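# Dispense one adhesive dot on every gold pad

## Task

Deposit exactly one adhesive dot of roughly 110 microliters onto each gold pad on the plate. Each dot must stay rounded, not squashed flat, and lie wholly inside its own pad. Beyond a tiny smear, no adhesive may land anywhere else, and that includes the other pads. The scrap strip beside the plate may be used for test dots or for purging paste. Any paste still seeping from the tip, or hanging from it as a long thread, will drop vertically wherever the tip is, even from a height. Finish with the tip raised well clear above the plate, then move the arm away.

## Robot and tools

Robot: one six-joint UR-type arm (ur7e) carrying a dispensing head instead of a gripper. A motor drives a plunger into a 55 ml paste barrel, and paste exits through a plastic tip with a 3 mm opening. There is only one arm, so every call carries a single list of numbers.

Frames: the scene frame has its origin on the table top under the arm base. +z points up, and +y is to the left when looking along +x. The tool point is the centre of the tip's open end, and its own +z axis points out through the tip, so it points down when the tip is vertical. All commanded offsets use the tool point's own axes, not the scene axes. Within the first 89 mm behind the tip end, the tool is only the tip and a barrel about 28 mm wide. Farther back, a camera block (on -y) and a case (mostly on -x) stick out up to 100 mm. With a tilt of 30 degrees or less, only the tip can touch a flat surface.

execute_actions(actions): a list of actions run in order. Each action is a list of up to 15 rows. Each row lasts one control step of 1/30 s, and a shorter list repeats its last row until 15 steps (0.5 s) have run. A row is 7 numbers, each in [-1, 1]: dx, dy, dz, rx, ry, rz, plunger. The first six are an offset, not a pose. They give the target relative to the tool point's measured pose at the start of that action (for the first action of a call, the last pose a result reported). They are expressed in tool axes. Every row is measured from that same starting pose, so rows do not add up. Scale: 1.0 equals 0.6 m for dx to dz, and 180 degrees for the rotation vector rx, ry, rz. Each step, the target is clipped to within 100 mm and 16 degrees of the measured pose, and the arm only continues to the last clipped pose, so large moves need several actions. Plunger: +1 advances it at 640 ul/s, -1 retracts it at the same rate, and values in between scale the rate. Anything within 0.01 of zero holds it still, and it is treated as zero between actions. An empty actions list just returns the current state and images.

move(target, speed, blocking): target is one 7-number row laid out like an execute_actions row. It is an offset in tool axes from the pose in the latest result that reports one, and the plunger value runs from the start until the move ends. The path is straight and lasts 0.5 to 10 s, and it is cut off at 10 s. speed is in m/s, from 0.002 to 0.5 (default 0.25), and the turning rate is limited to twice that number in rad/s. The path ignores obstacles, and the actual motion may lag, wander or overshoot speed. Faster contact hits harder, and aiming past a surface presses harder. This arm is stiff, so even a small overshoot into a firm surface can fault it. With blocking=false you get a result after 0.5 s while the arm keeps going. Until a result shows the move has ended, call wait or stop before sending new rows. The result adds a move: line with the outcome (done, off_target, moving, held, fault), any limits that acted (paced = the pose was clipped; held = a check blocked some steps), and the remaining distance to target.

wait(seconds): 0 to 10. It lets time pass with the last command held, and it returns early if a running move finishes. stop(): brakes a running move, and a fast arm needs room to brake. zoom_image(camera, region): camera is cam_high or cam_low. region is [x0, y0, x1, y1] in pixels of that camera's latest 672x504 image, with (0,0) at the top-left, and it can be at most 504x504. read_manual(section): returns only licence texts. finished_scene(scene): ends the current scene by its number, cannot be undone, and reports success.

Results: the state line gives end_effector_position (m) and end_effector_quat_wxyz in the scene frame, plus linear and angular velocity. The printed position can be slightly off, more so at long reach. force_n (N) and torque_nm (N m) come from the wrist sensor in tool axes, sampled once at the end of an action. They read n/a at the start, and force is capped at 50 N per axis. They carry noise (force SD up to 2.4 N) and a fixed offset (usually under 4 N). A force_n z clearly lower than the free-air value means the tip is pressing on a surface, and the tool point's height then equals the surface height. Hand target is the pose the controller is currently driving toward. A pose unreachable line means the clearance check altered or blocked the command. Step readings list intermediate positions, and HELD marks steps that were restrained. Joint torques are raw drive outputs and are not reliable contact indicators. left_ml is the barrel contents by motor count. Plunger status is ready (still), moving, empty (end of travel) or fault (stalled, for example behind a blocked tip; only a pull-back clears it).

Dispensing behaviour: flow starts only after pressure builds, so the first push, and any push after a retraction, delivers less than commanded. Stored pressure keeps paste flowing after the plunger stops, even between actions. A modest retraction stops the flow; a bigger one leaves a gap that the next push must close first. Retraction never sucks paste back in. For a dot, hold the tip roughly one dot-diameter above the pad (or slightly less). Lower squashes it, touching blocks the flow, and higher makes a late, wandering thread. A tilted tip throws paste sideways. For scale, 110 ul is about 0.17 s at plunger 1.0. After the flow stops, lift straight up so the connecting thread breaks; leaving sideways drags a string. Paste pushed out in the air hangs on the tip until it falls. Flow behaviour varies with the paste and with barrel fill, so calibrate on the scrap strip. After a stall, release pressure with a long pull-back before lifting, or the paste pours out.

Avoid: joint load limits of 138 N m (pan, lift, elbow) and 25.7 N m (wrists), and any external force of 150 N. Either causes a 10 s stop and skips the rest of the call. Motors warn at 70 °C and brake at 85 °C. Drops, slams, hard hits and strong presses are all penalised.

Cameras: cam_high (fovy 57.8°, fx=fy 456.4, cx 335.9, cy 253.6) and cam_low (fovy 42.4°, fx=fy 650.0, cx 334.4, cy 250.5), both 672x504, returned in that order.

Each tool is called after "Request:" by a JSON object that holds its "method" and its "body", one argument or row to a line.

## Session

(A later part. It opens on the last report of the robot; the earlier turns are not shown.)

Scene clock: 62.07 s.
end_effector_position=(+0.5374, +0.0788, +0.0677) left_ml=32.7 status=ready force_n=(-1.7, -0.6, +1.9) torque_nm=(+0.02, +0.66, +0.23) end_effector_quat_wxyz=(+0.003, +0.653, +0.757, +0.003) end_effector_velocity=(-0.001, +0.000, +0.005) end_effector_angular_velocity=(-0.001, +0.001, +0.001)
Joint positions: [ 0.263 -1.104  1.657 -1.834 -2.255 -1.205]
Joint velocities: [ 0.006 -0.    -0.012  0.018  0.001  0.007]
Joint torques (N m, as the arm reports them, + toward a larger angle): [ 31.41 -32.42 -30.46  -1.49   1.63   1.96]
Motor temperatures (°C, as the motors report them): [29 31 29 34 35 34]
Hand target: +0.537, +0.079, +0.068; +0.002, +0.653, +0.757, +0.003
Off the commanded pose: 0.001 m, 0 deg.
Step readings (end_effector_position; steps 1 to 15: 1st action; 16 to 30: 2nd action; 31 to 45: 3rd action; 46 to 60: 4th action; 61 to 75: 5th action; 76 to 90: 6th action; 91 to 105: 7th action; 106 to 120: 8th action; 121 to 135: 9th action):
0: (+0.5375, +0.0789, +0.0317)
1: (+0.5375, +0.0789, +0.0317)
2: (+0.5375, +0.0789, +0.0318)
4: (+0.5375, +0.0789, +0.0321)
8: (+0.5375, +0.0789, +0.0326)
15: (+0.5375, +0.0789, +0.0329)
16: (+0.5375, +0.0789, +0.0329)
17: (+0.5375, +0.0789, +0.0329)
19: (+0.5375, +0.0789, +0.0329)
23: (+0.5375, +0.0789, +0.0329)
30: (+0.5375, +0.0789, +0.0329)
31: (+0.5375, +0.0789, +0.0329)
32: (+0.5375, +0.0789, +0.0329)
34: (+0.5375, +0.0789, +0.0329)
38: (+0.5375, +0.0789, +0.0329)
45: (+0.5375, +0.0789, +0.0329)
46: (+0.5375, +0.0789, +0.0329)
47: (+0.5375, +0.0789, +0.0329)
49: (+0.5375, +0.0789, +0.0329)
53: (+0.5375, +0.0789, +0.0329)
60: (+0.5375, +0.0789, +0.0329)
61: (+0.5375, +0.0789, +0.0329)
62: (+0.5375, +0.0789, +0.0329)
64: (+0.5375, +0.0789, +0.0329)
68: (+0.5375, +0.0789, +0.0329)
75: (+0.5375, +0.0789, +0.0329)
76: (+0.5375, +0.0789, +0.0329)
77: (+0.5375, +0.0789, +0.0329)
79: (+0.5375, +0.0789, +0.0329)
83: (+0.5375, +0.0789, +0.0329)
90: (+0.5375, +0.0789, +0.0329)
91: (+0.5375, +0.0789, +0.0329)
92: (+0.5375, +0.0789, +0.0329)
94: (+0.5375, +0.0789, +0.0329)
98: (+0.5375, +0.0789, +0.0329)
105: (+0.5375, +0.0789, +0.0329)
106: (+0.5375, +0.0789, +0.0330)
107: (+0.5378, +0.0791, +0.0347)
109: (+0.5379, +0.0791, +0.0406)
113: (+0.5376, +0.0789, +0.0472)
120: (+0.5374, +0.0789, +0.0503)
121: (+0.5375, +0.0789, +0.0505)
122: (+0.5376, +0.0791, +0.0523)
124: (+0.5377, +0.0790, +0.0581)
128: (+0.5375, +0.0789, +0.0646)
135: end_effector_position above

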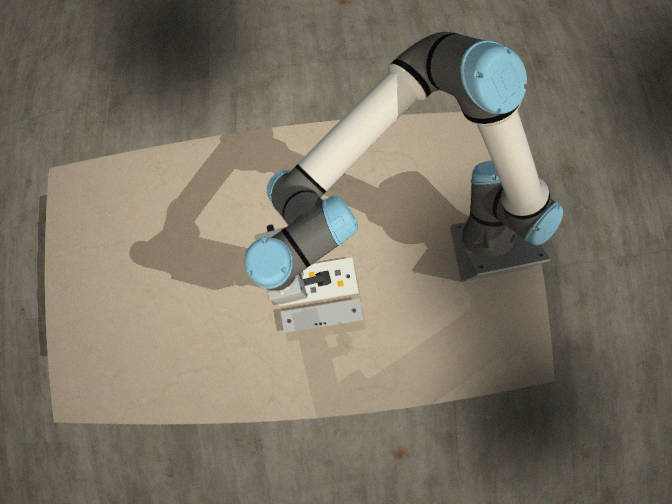

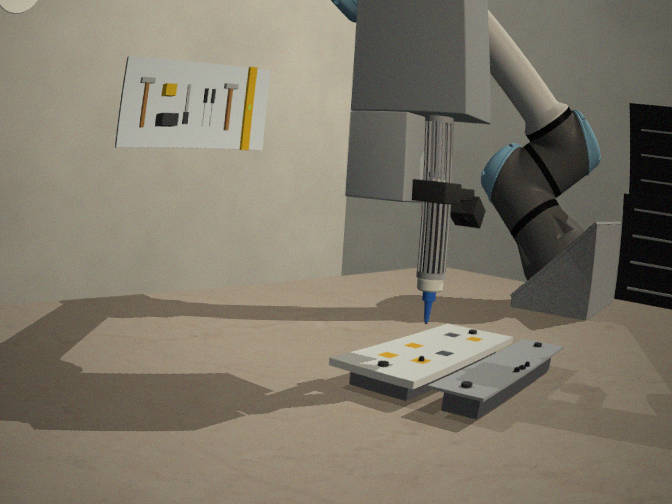

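Request:
{"method": "move", "body": {
  "target": [-0.059,0.0078,0,0,0,0,0],
  "speed": 0.15
}}

Request:
{"method": "move", "body": {
  "target": [0,0,0.058,0,0,0,0],
  "speed": 0.1
}}

Scene clock: 63.53 s.
end_effector_position=(+0.5470, +0.0449, +0.0677) left_ml=32.7 status=ready force_n=(-3.1, -1.2, +4.9) torque_nm=(-0.38, +1.24, +0.08) end_effector_quat_wxyz=(+0.002, +0.653, +0.757, +0.003) end_effector_velocity=(+0.001, -0.002, +0.001) end_effector_angular_velocity=(+0.001, -0.002, -0.001)
Joint positions: [ 0.22  -1.144  1.659 -1.831 -2.266 -1.258]
Joint velocities: [-0.003 -0.003  0.    -0.002 -0.001 -0.005]
Joint torques (N m, as the arm reports them, + toward a larger angle): [ 15.46 -35.61  -9.77  -3.49  -1.44  -2.19]
Motor temperatures (°C, as the motors report them): [29 31 29 34 35 34]
Hand target: +0.547, +0.045, +0.068; +0.002, +0.653, +0.757, +0.003
Off the commanded pose: 0.000 m, 0 deg.
move: done

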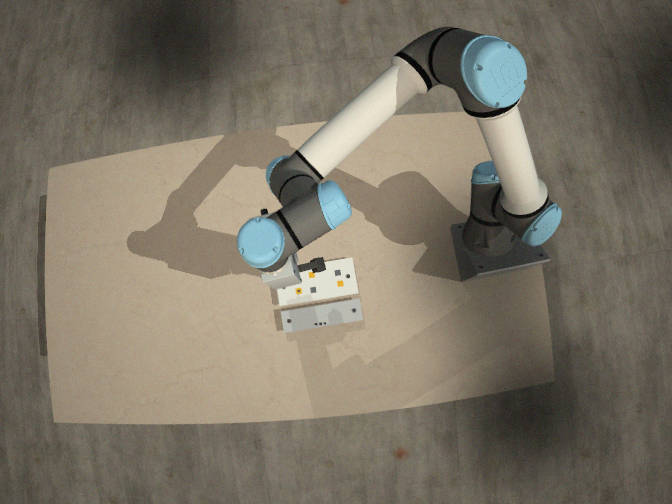

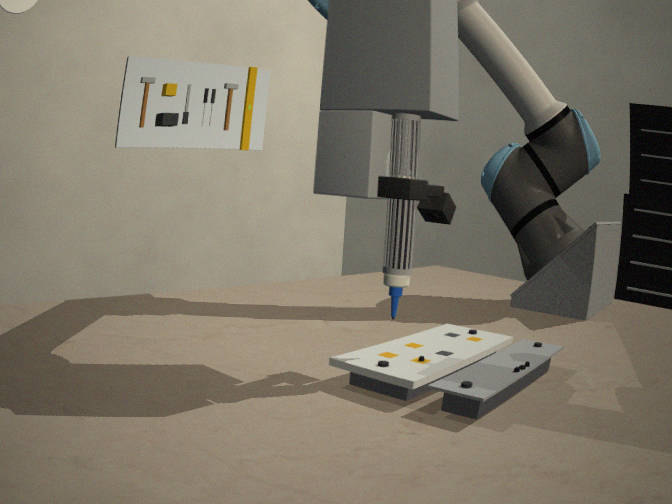

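Scene clock: 64.50 s.
end_effector_position=(+0.5472, +0.0449, +0.0332) left_ml=32.7 status=ready force_n=(-2.0, +1.0, +5.5) torque_nm=(+0.49, +0.69, +0.16) end_effector_quat_wxyz=(+0.002, +0.653, +0.757, +0.003) end_effector_velocity=(+0.001, +0.001, -0.001) end_effector_angular_velocity=(+0.001, -0.003, +0.001)
Joint positions: [ 0.183 -1.132  1.727 -1.94  -2.275 -1.305]
Joint velocities: [-0.001  0.001  0.005 -0.01  -0.    -0.004]
Joint torques (N m, as the arm reports them, + toward a larger angle): [ 17.15 -10.63 -12.4   -3.66  -1.64  -2.04]
Motor temperatures (°C, as the motors report them): [29 31 29 34 35 34]
Hand target: +0.547, +0.045, +0.033; +0.002, +0.653, +0.757, +0.003
Off the commanded pose: 0.000 m, 0 deg.
move: done

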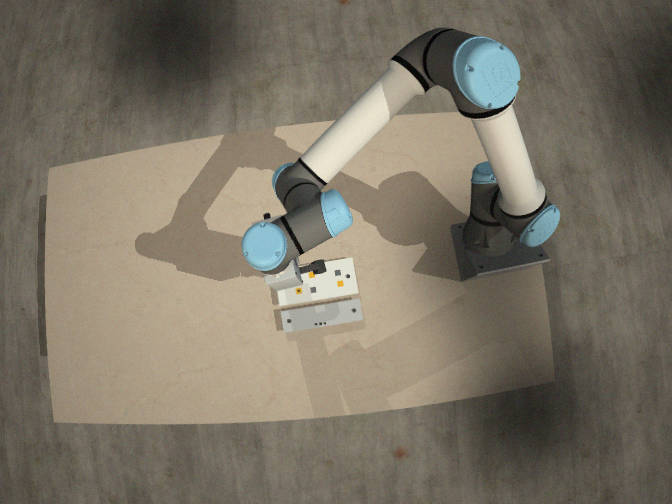

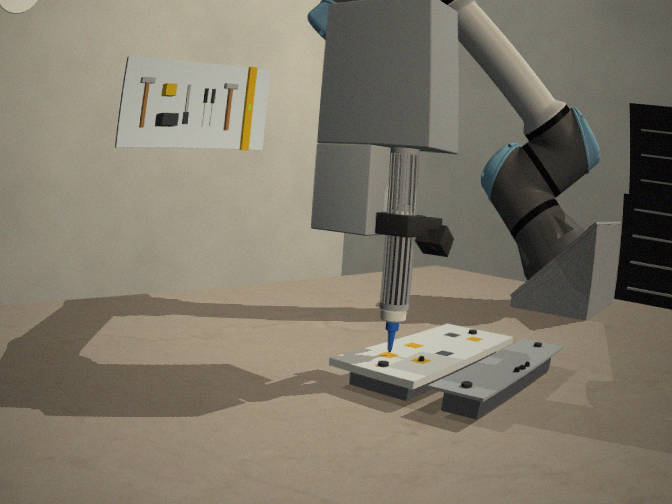

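Now dispense on A, lift, then travel to B (0.4982, 0.0382).

Request:
{"method": "execute_actions", "body": {
  "actions": [
    [[0,0,0,0,0,0,0.444]],
    [[0,0,0,0,0,0,0]],
    [[0,0,0,0,0,0,0]],
    [[0,0,0,0,0,0,0]],
    [[0,0,0,0,0,0,0]],
    [[0,0,0,0,0,0,-0.1]],
    [[0,0,-0.03,0,0,0,0]],
    [[0,0,-0.03,0,0,0,0]]
  ]
}}

Request:
{"method": "zoom_image", "body": {
  "camera": "cam_low",
  "region": [340, 290, 460, 380]
}}

Scene clock: 68.83 s.
end_effector_position=(+0.5470, +0.0449, +0.0679) left_ml=32.6 status=ready force_n=(-3.1, +2.5, +3.1) torque_nm=(+1.07, +1.04, +0.20) end_effector_quat_wxyz=(+0.003, +0.653, +0.757, +0.003) end_effector_velocity=(-0.000, -0.001, +0.004) end_effector_angular_velocity=(-0.001, +0.003, -0.002)
Joint positions: [ 0.22  -1.144  1.659 -1.831 -2.266 -1.258]
Joint velocities: [ 0.003 -0.    -0.012  0.019  0.001  0.008]
Joint torques (N m, as the arm reports them, + toward a larger angle): [ 29.74 -31.12 -29.97  -0.98   1.51   2.05]
Motor temperatures (°C, as the motors report them): [29 31 29 34 35 34]
Hand target: +0.547, +0.045, +0.068; +0.002, +0.653, +0.757, +0.003
Off the commanded pose: 0.001 m, 0 deg.
Step readings (end_effector_position; steps 1 to 15: 1st action; 16 to 30: 2nd action; 31 to 45: 3rd action; 46 to 60: 4th action; 61 to 75: 5th action; 76 to 90: 6th action; 91 to 105: 7th action; 106 to 120: 8th action):
0: (+0.5472, +0.0450, +0.0329)
1: (+0.5472, +0.0450, +0.0329)
2: (+0.5472, +0.0450, +0.0329)
4: (+0.5472, +0.0449, +0.0329)
8: (+0.5471, +0.0449, +0.0330)
15: (+0.5472, +0.0449, +0.0331)
16: (+0.5472, +0.0449, +0.0331)
17: (+0.5472, +0.0449, +0.0331)
19: (+0.5472, +0.0449, +0.0331)
23: (+0.5472, +0.0449, +0.0331)
30: (+0.5472, +0.0449, +0.0331)
31: (+0.5472, +0.0449, +0.0331)
32: (+0.5472, +0.0449, +0.0331)
34: (+0.5472, +0.0449, +0.0331)
38: (+0.5472, +0.0449, +0.0331)
45: (+0.5472, +0.0449, +0.0331)
46: (+0.5472, +0.0449, +0.0331)
47: (+0.5472, +0.0449, +0.0331)
49: (+0.5472, +0.0449, +0.0331)
53: (+0.5472, +0.0449, +0.0331)
60: (+0.5472, +0.0449, +0.0331)
61: (+0.5472, +0.0449, +0.0331)
62: (+0.5472, +0.0449, +0.0331)
64: (+0.5472, +0.0449, +0.0331)
68: (+0.5472, +0.0449, +0.0331)
75: (+0.5472, +0.0449, +0.0331)
76: (+0.5472, +0.0449, +0.0331)
77: (+0.5472, +0.0449, +0.0331)
79: (+0.5472, +0.0449, +0.0331)
83: (+0.5472, +0.0449, +0.0331)
90: (+0.5472, +0.0449, +0.0331)
91: (+0.5472, +0.0449, +0.0332)
92: (+0.5475, +0.0451, +0.0348)
94: (+0.5475, +0.0450, +0.0407)
98: (+0.5473, +0.0450, +0.0473)
105: (+0.5471, +0.0449, +0.0505)
106: (+0.5471, +0.0449, +0.0507)
107: (+0.5473, +0.0451, +0.0525)
109: (+0.5474, +0.0450, +0.0583)
113: (+0.5472, +0.0449, +0.0648)
120: end_effector_position above

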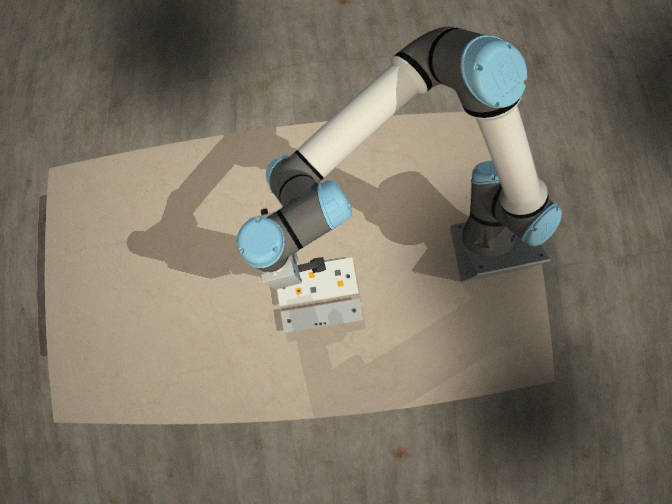

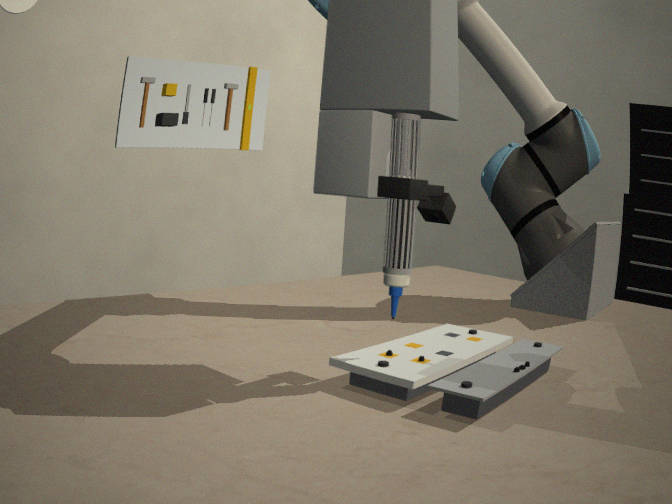

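Region (340, 290, 460, 380) of cam_low's 672x504 image, scaled by 4.200, with more detail than that image has; it fills the top 378 rows of this view, and the rest is white.

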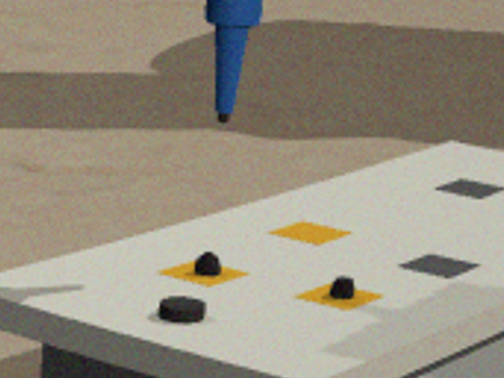

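Request:
{"method": "move", "body": {
  "target": [0.0008,-0.0821,0,0,0,0,0],
  "speed": 0.15
}}

Request:
{"method": "move", "body": {
  "target": [0,0,0.058,0,0,0,0],
  "speed": 0.1
}}

Request:
{"method": "zoom_image", "body": {
  "camera": "cam_low",
  "region": [370, 310, 470, 370]
}}

Scene clock: 70.33 s.
end_effector_position=(+0.4986, +0.0381, +0.0675) left_ml=32.6 status=ready force_n=(+0.0, -0.4, +2.3) torque_nm=(+0.04, +0.00, +0.09) end_effector_quat_wxyz=(+0.003, +0.653, +0.757, +0.003) end_effector_velocity=(-0.003, -0.001, -0.001) end_effector_angular_velocity=(-0.000, +0.002, -0.001)
Joint positions: [ 0.241 -1.239  1.787 -1.847 -2.261 -1.232]
Joint velocities: [-0.001 -0.006  0.008 -0.     0.001  0.001]
Joint torques (N m, as the arm reports them, + toward a larger angle): [ 29.4  -28.36  -8.78  -3.83   1.52   1.96]
Motor temperatures (°C, as the motors report them): [29 31 29 34 35 34]
Hand target: +0.498, +0.038, +0.068; +0.003, +0.653, +0.757, +0.003
Off the commanded pose: 0.000 m, 0 deg.
move: done

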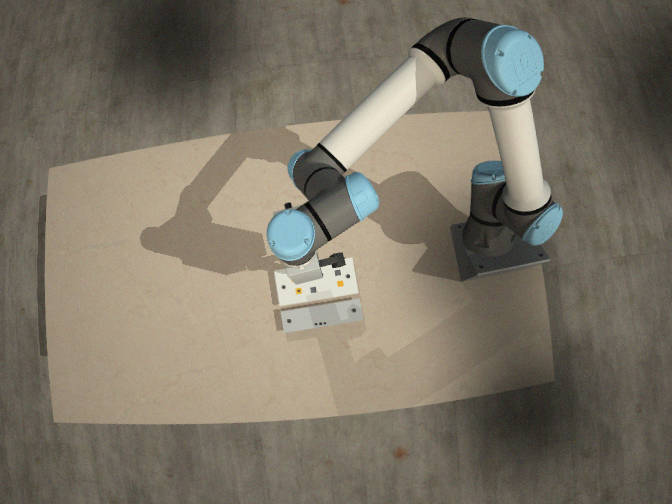

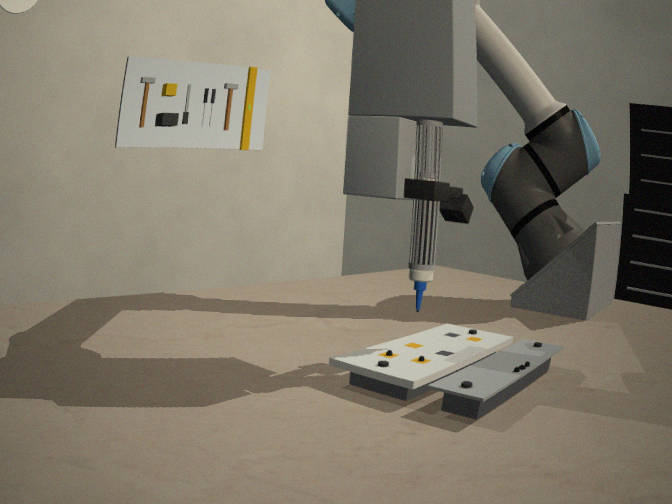

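Scene clock: 71.30 s.
end_effector_position=(+0.4987, +0.0382, +0.0330) left_ml=32.6 status=ready force_n=(-0.2, -0.8, +3.4) torque_nm=(-0.13, +0.11, +0.32) end_effector_quat_wxyz=(+0.002, +0.653, +0.757, +0.003) end_effector_velocity=(+0.000, +0.000, -0.002) end_effector_angular_velocity=(+0.001, -0.002, +0.001)
Joint positions: [ 0.202 -1.226  1.857 -1.961 -2.271 -1.281]
Joint velocities: [-0.002  0.001  0.006 -0.011 -0.001 -0.005]
Joint torques (N m, as the arm reports them, + toward a larger angle): [12.48 -9.42 -8.01 -3.84 -1.55 -2.52]
Motor temperatures (°C, as the motors report them): [29 31 29 34 35 34]
Hand target: +0.499, +0.038, +0.033; +0.002, +0.653, +0.757, +0.003
Off the commanded pose: 0.000 m, 0 deg.
move: done

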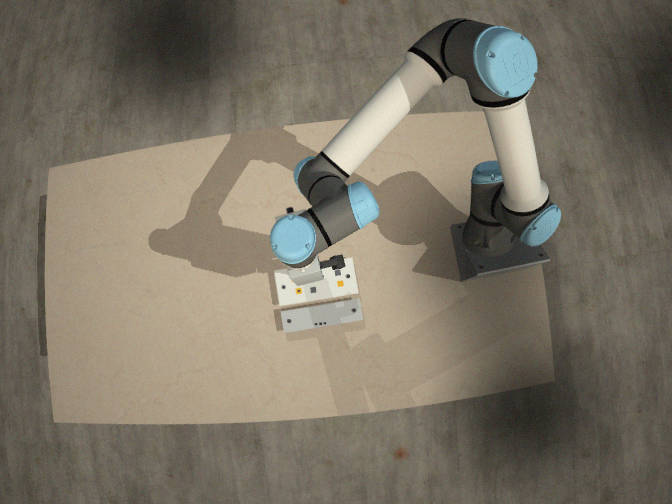

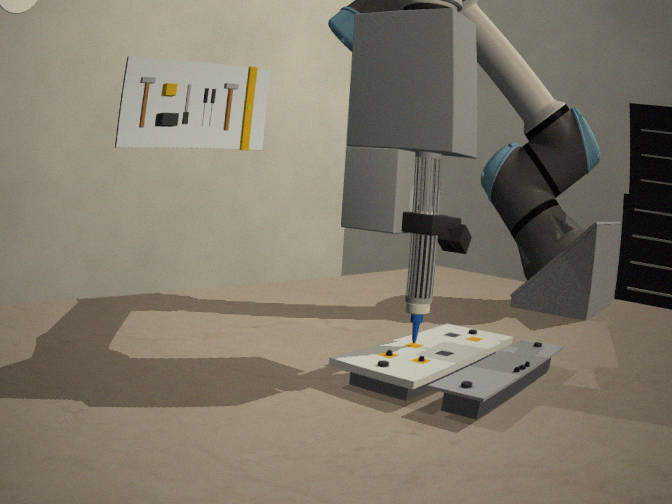

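Region (370, 310, 470, 370) of cam_low's 672x504 image, scaled by 5.040, with more detail than that image has; it fills the top 302 rows of this view, and the rest is white.

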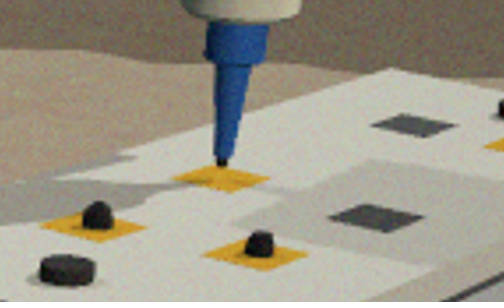

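Well centred. Dispense.

Request:
{"method": "execute_actions", "body": {
  "actions": [
    [[0,0,0,0,0,0,0.444]],
    [[0,0,0,0,0,0,0]],
    [[0,0,0,0,0,0,0]],
    [[0,0,0,0,0,0,0]],
    [[0,0,0,0,0,0,0]],
    [[0,0,0,0,0,0,-0.1]],
    [[0,0,-0.03,0,0,0,0]],
    [[0,0,-0.03,0,0,0,0]]
  ]
}}

Scene clock: 75.67 s.
end_effector_position=(+0.4986, +0.0381, +0.0677) left_ml=32.5 status=ready force_n=(+0.0, -1.1, +1.3) torque_nm=(-0.18, -0.07, +0.18) end_effector_quat_wxyz=(+0.003, +0.653, +0.757, +0.003) end_effector_velocity=(-0.001, -0.000, +0.004) end_effector_angular_velocity=(-0.002, +0.003, +0.000)
Joint positions: [ 0.241 -1.239  1.787 -1.847 -2.261 -1.232]
Joint velocities: [ 0.005  0.    -0.012  0.02   0.001  0.009]
Joint torques (N m, as the arm reports them, + toward a larger angle): [ 28.08 -28.1  -30.87  -1.5    1.52   2.12]
Motor temperatures (°C, as the motors report them): [29 31 29 34 35 34]
Hand target: +0.499, +0.038, +0.068; +0.003, +0.653, +0.757, +0.003
Off the commanded pose: 0.001 m, 0 deg.
Step readings (end_effector_position; steps 1 to 15: 1st action; 16 to 30: 2nd action; 31 to 45: 3rd action; 46 to 60: 4th action; 61 to 75: 5th action; 76 to 90: 6th action; 91 to 105: 7th action; 106 to 120: 8th action):
0: (+0.4988, +0.0382, +0.0327)
1: (+0.4988, +0.0382, +0.0327)
2: (+0.4988, +0.0382, +0.0327)
4: (+0.4987, +0.0382, +0.0327)
8: (+0.4986, +0.0381, +0.0328)
15: (+0.4987, +0.0382, +0.0329)
16: (+0.4987, +0.0382, +0.0329)
17: (+0.4987, +0.0382, +0.0330)
19: (+0.4987, +0.0382, +0.0330)
23: (+0.4987, +0.0382, +0.0330)
30: (+0.4987, +0.0382, +0.0330)
31: (+0.4987, +0.0382, +0.0330)
32: (+0.4987, +0.0382, +0.0330)
34: (+0.4987, +0.0382, +0.0330)
38: (+0.4987, +0.0382, +0.0330)
45: (+0.4987, +0.0382, +0.0330)
46: (+0.4987, +0.0382, +0.0330)
47: (+0.4987, +0.0382, +0.0330)
49: (+0.4987, +0.0382, +0.0330)
53: (+0.4987, +0.0382, +0.0330)
60: (+0.4987, +0.0382, +0.0330)
61: (+0.4987, +0.0382, +0.0330)
62: (+0.4987, +0.0382, +0.0330)
64: (+0.4987, +0.0382, +0.0330)
68: (+0.4987, +0.0382, +0.0330)
75: (+0.4987, +0.0382, +0.0330)
76: (+0.4987, +0.0382, +0.0330)
77: (+0.4987, +0.0382, +0.0330)
79: (+0.4987, +0.0382, +0.0330)
83: (+0.4987, +0.0382, +0.0330)
90: (+0.4987, +0.0382, +0.0330)
91: (+0.4987, +0.0382, +0.0330)
92: (+0.4991, +0.0383, +0.0347)
94: (+0.4991, +0.0383, +0.0405)
98: (+0.4988, +0.0382, +0.0471)
105: (+0.4987, +0.0382, +0.0503)
106: (+0.4987, +0.0382, +0.0505)
107: (+0.4989, +0.0383, +0.0523)
109: (+0.4990, +0.0383, +0.0581)
113: (+0.4987, +0.0382, +0.0646)
120: end_effector_position above

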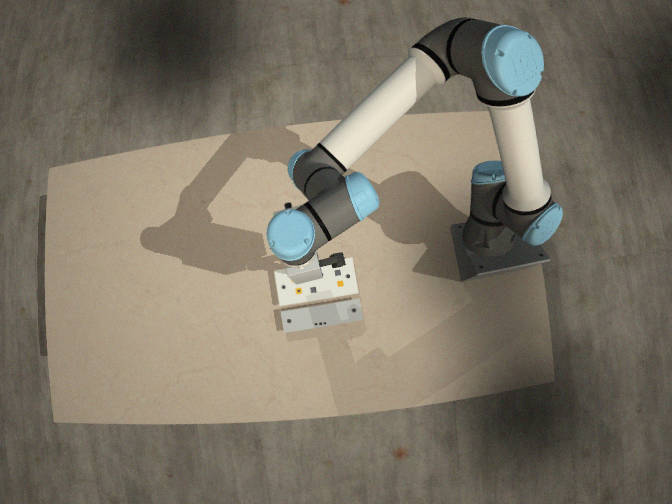

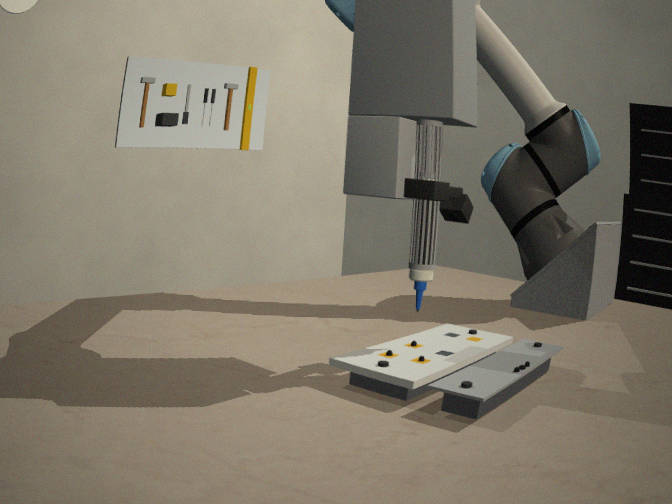

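Request:
{"method": "move", "body": {
  "target": [0.0729,-0.1163,0,0,0,0,0],
  "speed": 0.18
}}

Request:
{"method": "move", "body": {
  "target": [0,0,0.058,0,0,0,0],
  "speed": 0.1
}}

Request:
{"method": "zoom_image", "body": {
  "camera": "cam_low",
  "region": [420, 300, 520, 360]
}}

Scene clock: 78.30 s.
end_effector_position=(+0.4235, +0.0709, +0.0671) left_ml=32.5 status=ready force_n=(-1.1, -0.9, +1.9) torque_nm=(-0.03, +0.43, +0.19) end_effector_quat_wxyz=(+0.003, +0.653, +0.757, +0.003) end_effector_velocity=(-0.002, +0.001, +0.000) end_effector_angular_velocity=(+0.000, -0.001, -0.001)
Joint positions: [ 0.337 -1.301  1.931 -1.855 -2.232 -1.115]
Joint velocities: [ 0.003 -0.002  0.003  0.     0.001  0.005]
Joint torques (N m, as the arm reports them, + toward a larger angle): [ 24.54 -23.74  -8.44  -1.1    1.51   2.29]
Motor temperatures (°C, as the motors report them): [29 31 29 34 35 34]
Hand target: +0.423, +0.071, +0.067; +0.003, +0.653, +0.757, +0.003
Off the commanded pose: 0.000 m, 0 deg.
move: done

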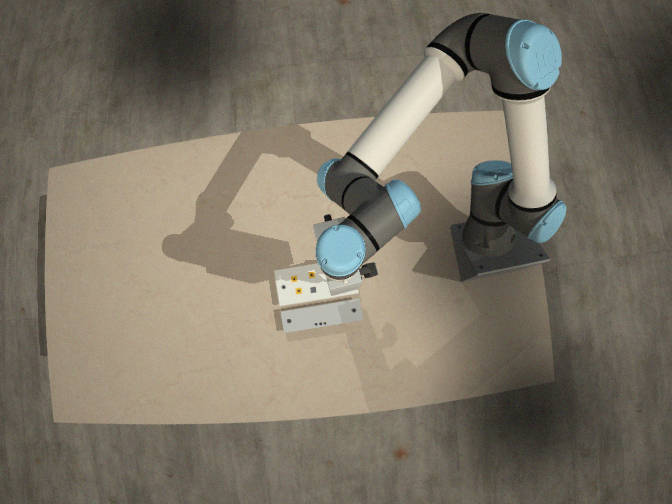

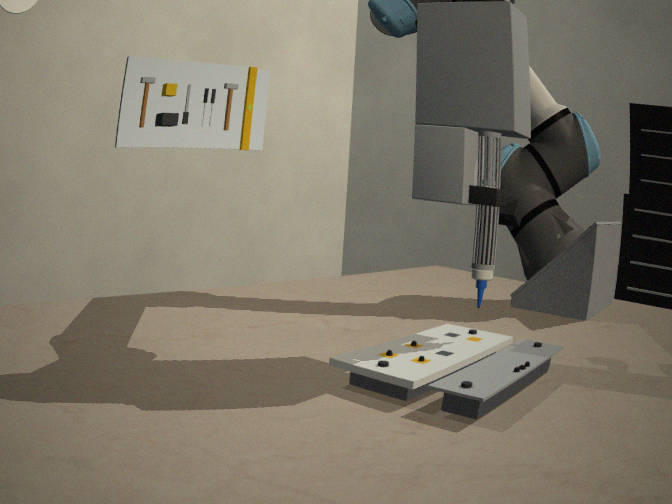

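Scene clock: 79.27 s.
end_effector_position=(+0.4236, +0.0710, +0.0327) left_ml=32.5 status=ready force_n=(+3.0, -2.6, +3.5) torque_nm=(-0.64, -1.02, +0.28) end_effector_quat_wxyz=(+0.003, +0.653, +0.757, +0.003) end_effector_velocity=(+0.000, +0.000, -0.002) end_effector_angular_velocity=(+0.001, -0.001, +0.001)
Joint positions: [ 0.296 -1.287  2.003 -1.973 -2.245 -1.165]
Joint velocities: [-0.003  0.002  0.005 -0.01  -0.001 -0.005]
Joint torques (N m, as the arm reports them, + toward a larger angle): [ 8.23 -2.4  -8.2  -3.54 -1.62 -2.5 ]
Motor temperatures (°C, as the motors report them): [29 31 29 34 35 34]
Hand target: +0.424, +0.071, +0.032; +0.003, +0.653, +0.757, +0.003
Off the commanded pose: 0.000 m, 0 deg.
move: done

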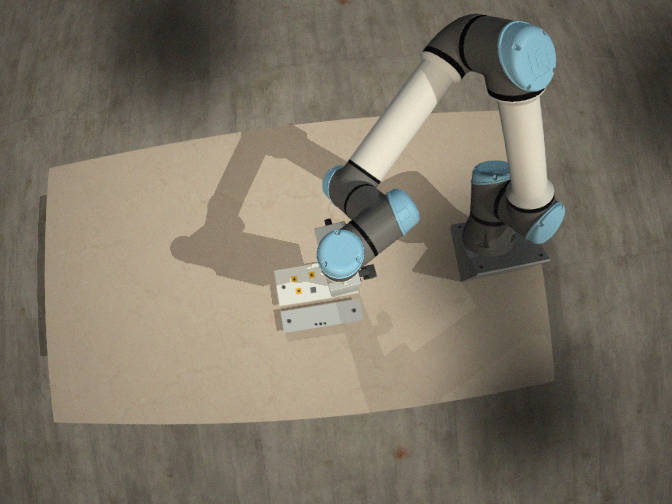

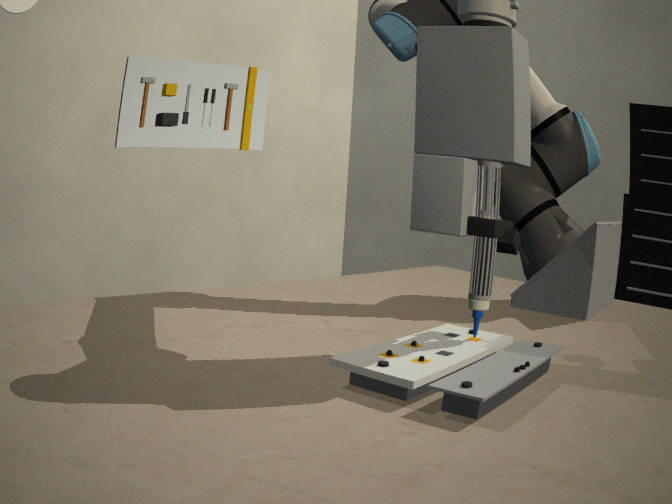

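Region (420, 300, 520, 360) of cam_low's 672x504 image, scaled by 5.040, with more detail than that image has; it fills the top 302 rows of this view, and the rest is white.

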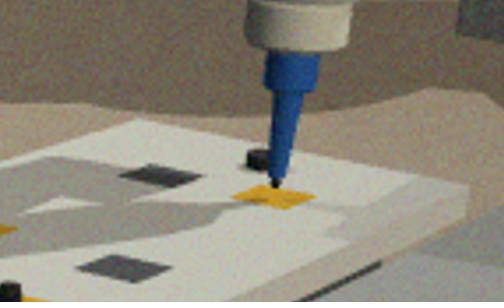

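Centred on D. Dispense, then pull back more and retreat.

Request:
{"method": "execute_actions", "body": {
  "actions": [
    [[0,0,0,0,0,0,0.444]],
    [[0,0,0,0,0,0,0]],
    [[0,0,0,0,0,0,0]],
    [[0,0,0,0,0,0,0]],
    [[0,0,0,0,0,0,0]],
    [[0,0,0,0,0,0,-0.1]],
    [[0,0,-0.03,0,0,0,-0.1]],
    [[0,0,-0.03,0,0,0,0]]
  ]
}}

Request:
{"method": "move", "body": {
  "target": [-0.3,-0.03,-0.15,0,0,0,0],
  "speed": 0.3
}}

Request:
{"method": "zoom_image", "body": {
  "camera": "cam_high",
  "region": [260, 250, 380, 340]
}}

Request:
{"method": "zoom_image", "body": {
  "camera": "cam_low",
  "region": [330, 180, 530, 380]
}}

Scene clock: 83.97 s.
end_effector_position=(+0.4235, +0.0709, +0.0673) left_ml=32.4 status=ready force_n=(-2.3, -0.8, +3.7) torque_nm=(+0.02, +0.89, +0.17) end_effector_quat_wxyz=(+0.003, +0.653, +0.757, +0.004) end_effector_velocity=(-0.001, -0.000, +0.005) end_effector_angular_velocity=(-0.002, +0.002, +0.001)
Joint positions: [ 0.337 -1.302  1.931 -1.855 -2.232 -1.115]
Joint velocities: [ 0.006  0.    -0.012  0.02   0.002  0.008]
Joint torques (N m, as the arm reports them, + toward a larger angle): [ 25.34 -25.06 -32.26  -1.41   1.9    1.93]
Motor temperatures (°C, as the motors report them): [29 31 29 34 35 34]
Hand target: +0.423, +0.071, +0.068; +0.003, +0.653, +0.757, +0.003
Off the commanded pose: 0.001 m, 0 deg.
Step readings (end_effector_position; steps 1 to 15: 1st action; 16 to 30: 2nd action; 31 to 45: 3rd action; 46 to 60: 4th action; 61 to 75: 5th action; 76 to 90: 6th action; 91 to 105: 7th action; 106 to 120: 8th action):
0: (+0.4237, +0.0710, +0.0324)
1: (+0.4237, +0.0710, +0.0324)
2: (+0.4237, +0.0710, +0.0324)
4: (+0.4236, +0.0710, +0.0323)
8: (+0.4235, +0.0709, +0.0325)
15: (+0.4236, +0.0710, +0.0326)
16: (+0.4236, +0.0710, +0.0326)
17: (+0.4236, +0.0710, +0.0326)
19: (+0.4236, +0.0710, +0.0326)
23: (+0.4236, +0.0710, +0.0326)
30: (+0.4236, +0.0710, +0.0326)
31: (+0.4236, +0.0710, +0.0326)
32: (+0.4236, +0.0710, +0.0326)
34: (+0.4236, +0.0710, +0.0326)
38: (+0.4236, +0.0710, +0.0326)
45: (+0.4236, +0.0710, +0.0326)
46: (+0.4236, +0.0710, +0.0326)
47: (+0.4236, +0.0710, +0.0326)
49: (+0.4236, +0.0710, +0.0326)
53: (+0.4236, +0.0710, +0.0326)
60: (+0.4236, +0.0710, +0.0326)
61: (+0.4236, +0.0710, +0.0326)
62: (+0.4236, +0.0710, +0.0326)
64: (+0.4236, +0.0710, +0.0326)
68: (+0.4236, +0.0710, +0.0326)
75: (+0.4236, +0.0710, +0.0326)
76: (+0.4236, +0.0710, +0.0326)
77: (+0.4236, +0.0710, +0.0326)
79: (+0.4236, +0.0710, +0.0326)
83: (+0.4236, +0.0710, +0.0326)
90: (+0.4236, +0.0710, +0.0326)
91: (+0.4236, +0.0710, +0.0327)
92: (+0.4240, +0.0712, +0.0343)
94: (+0.4241, +0.0712, +0.0401)
98: (+0.4238, +0.0710, +0.0467)
105: (+0.4236, +0.0710, +0.0500)
106: (+0.4236, +0.0710, +0.0502)
107: (+0.4238, +0.0712, +0.0519)
109: (+0.4239, +0.0712, +0.0577)
113: (+0.4237, +0.0710, +0.0642)
120: end_effector_position above

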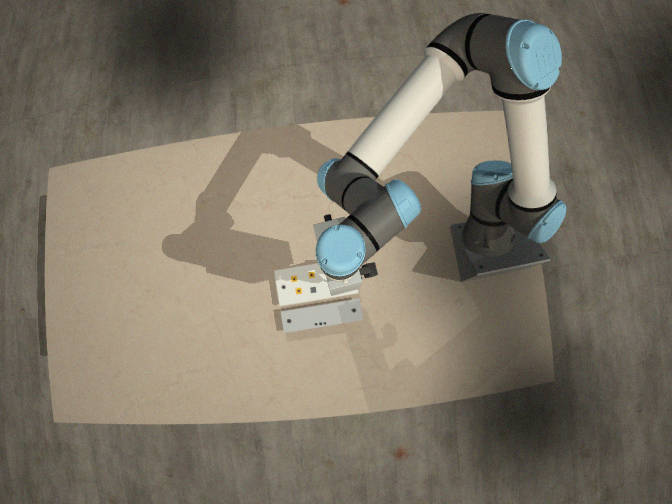

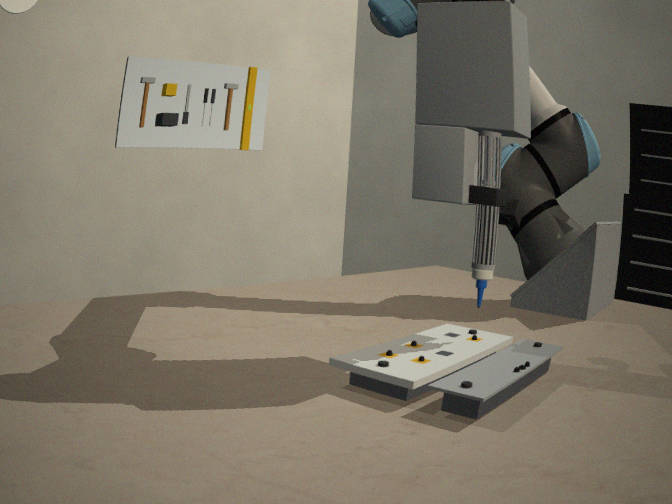

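Scene clock: 85.40 s.
end_effector_position=(+0.4316, -0.1096, +0.1566) left_ml=32.4 status=ready force_n=(-3.2, -1.1, +2.1) torque_nm=(-0.24, +1.25, +0.19) end_effector_quat_wxyz=(+0.003, +0.653, +0.757, +0.004) end_effector_velocity=(-0.001, -0.002, +0.001) end_effector_angular_velocity=(+0.000, +0.003, -0.000)
Joint positions: [ 0.2   -1.585  1.761 -1.508 -2.271 -1.284]
Joint velocities: [-0.002 -0.001 -0.005  0.008  0.001 -0.001]
Joint torques (N m, as the arm reports them, + toward a larger angle): [  4.16 -19.75 -31.93  -1.46   1.83  -2.52]
Motor temperatures (°C, as the motors report them): [29 31 29 34 35 34]
Hand target: +0.432, -0.110, +0.157; +0.003, +0.653, +0.757, +0.004
Off the commanded pose: 0.001 m, 0 deg.
move: done

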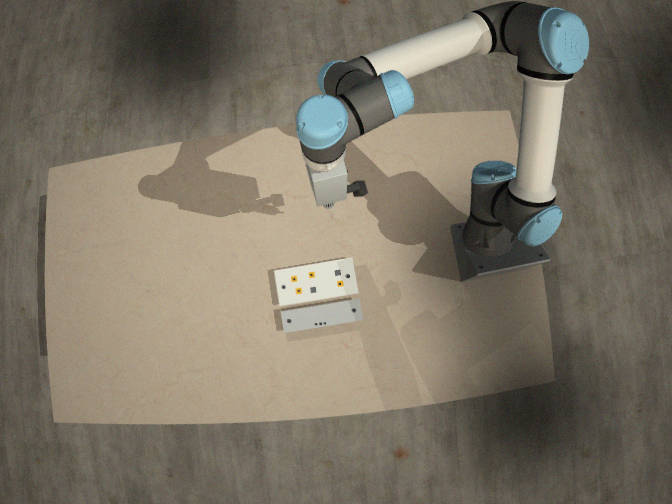

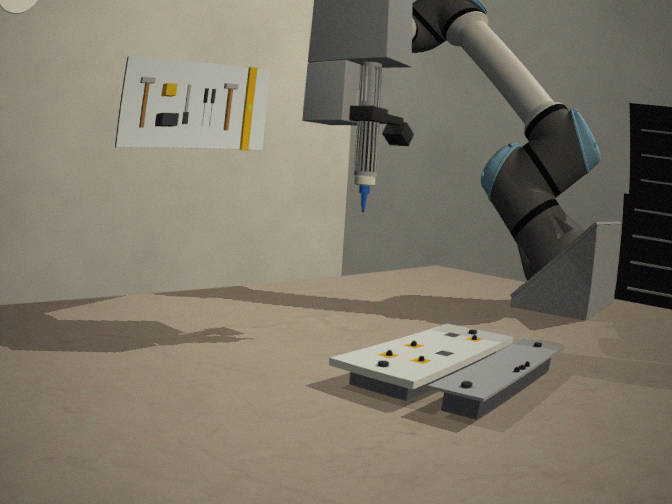

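Region (260, 250, 380, 340) of cam_high's 672x504 image, scaled by 4.200, with more detail than that image has; it fills the top 378 rows of this view, and the rest is white.

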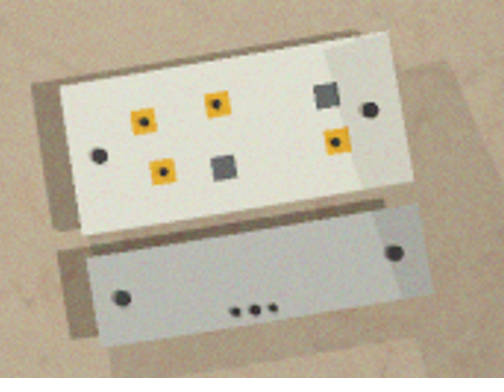

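Region (330, 180, 530, 380) of cam_low's 672x504 image, scaled by 2.520, with more detail than that image has.

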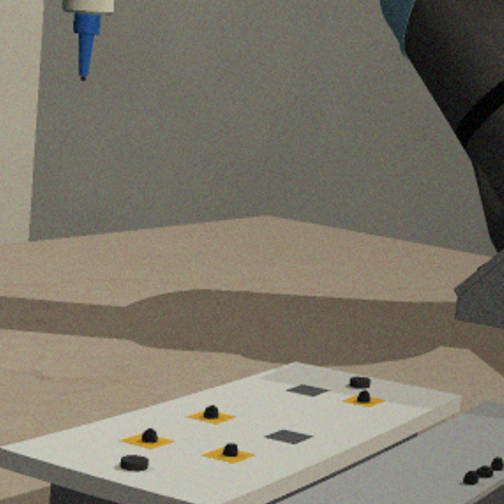

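All four dots are centred on their pads, with no stray paste, and the tip is moved clear.

Request:
{"method": "finished_scene", "body": {
  "scene": 1
}}

The scene is finished: the task was done.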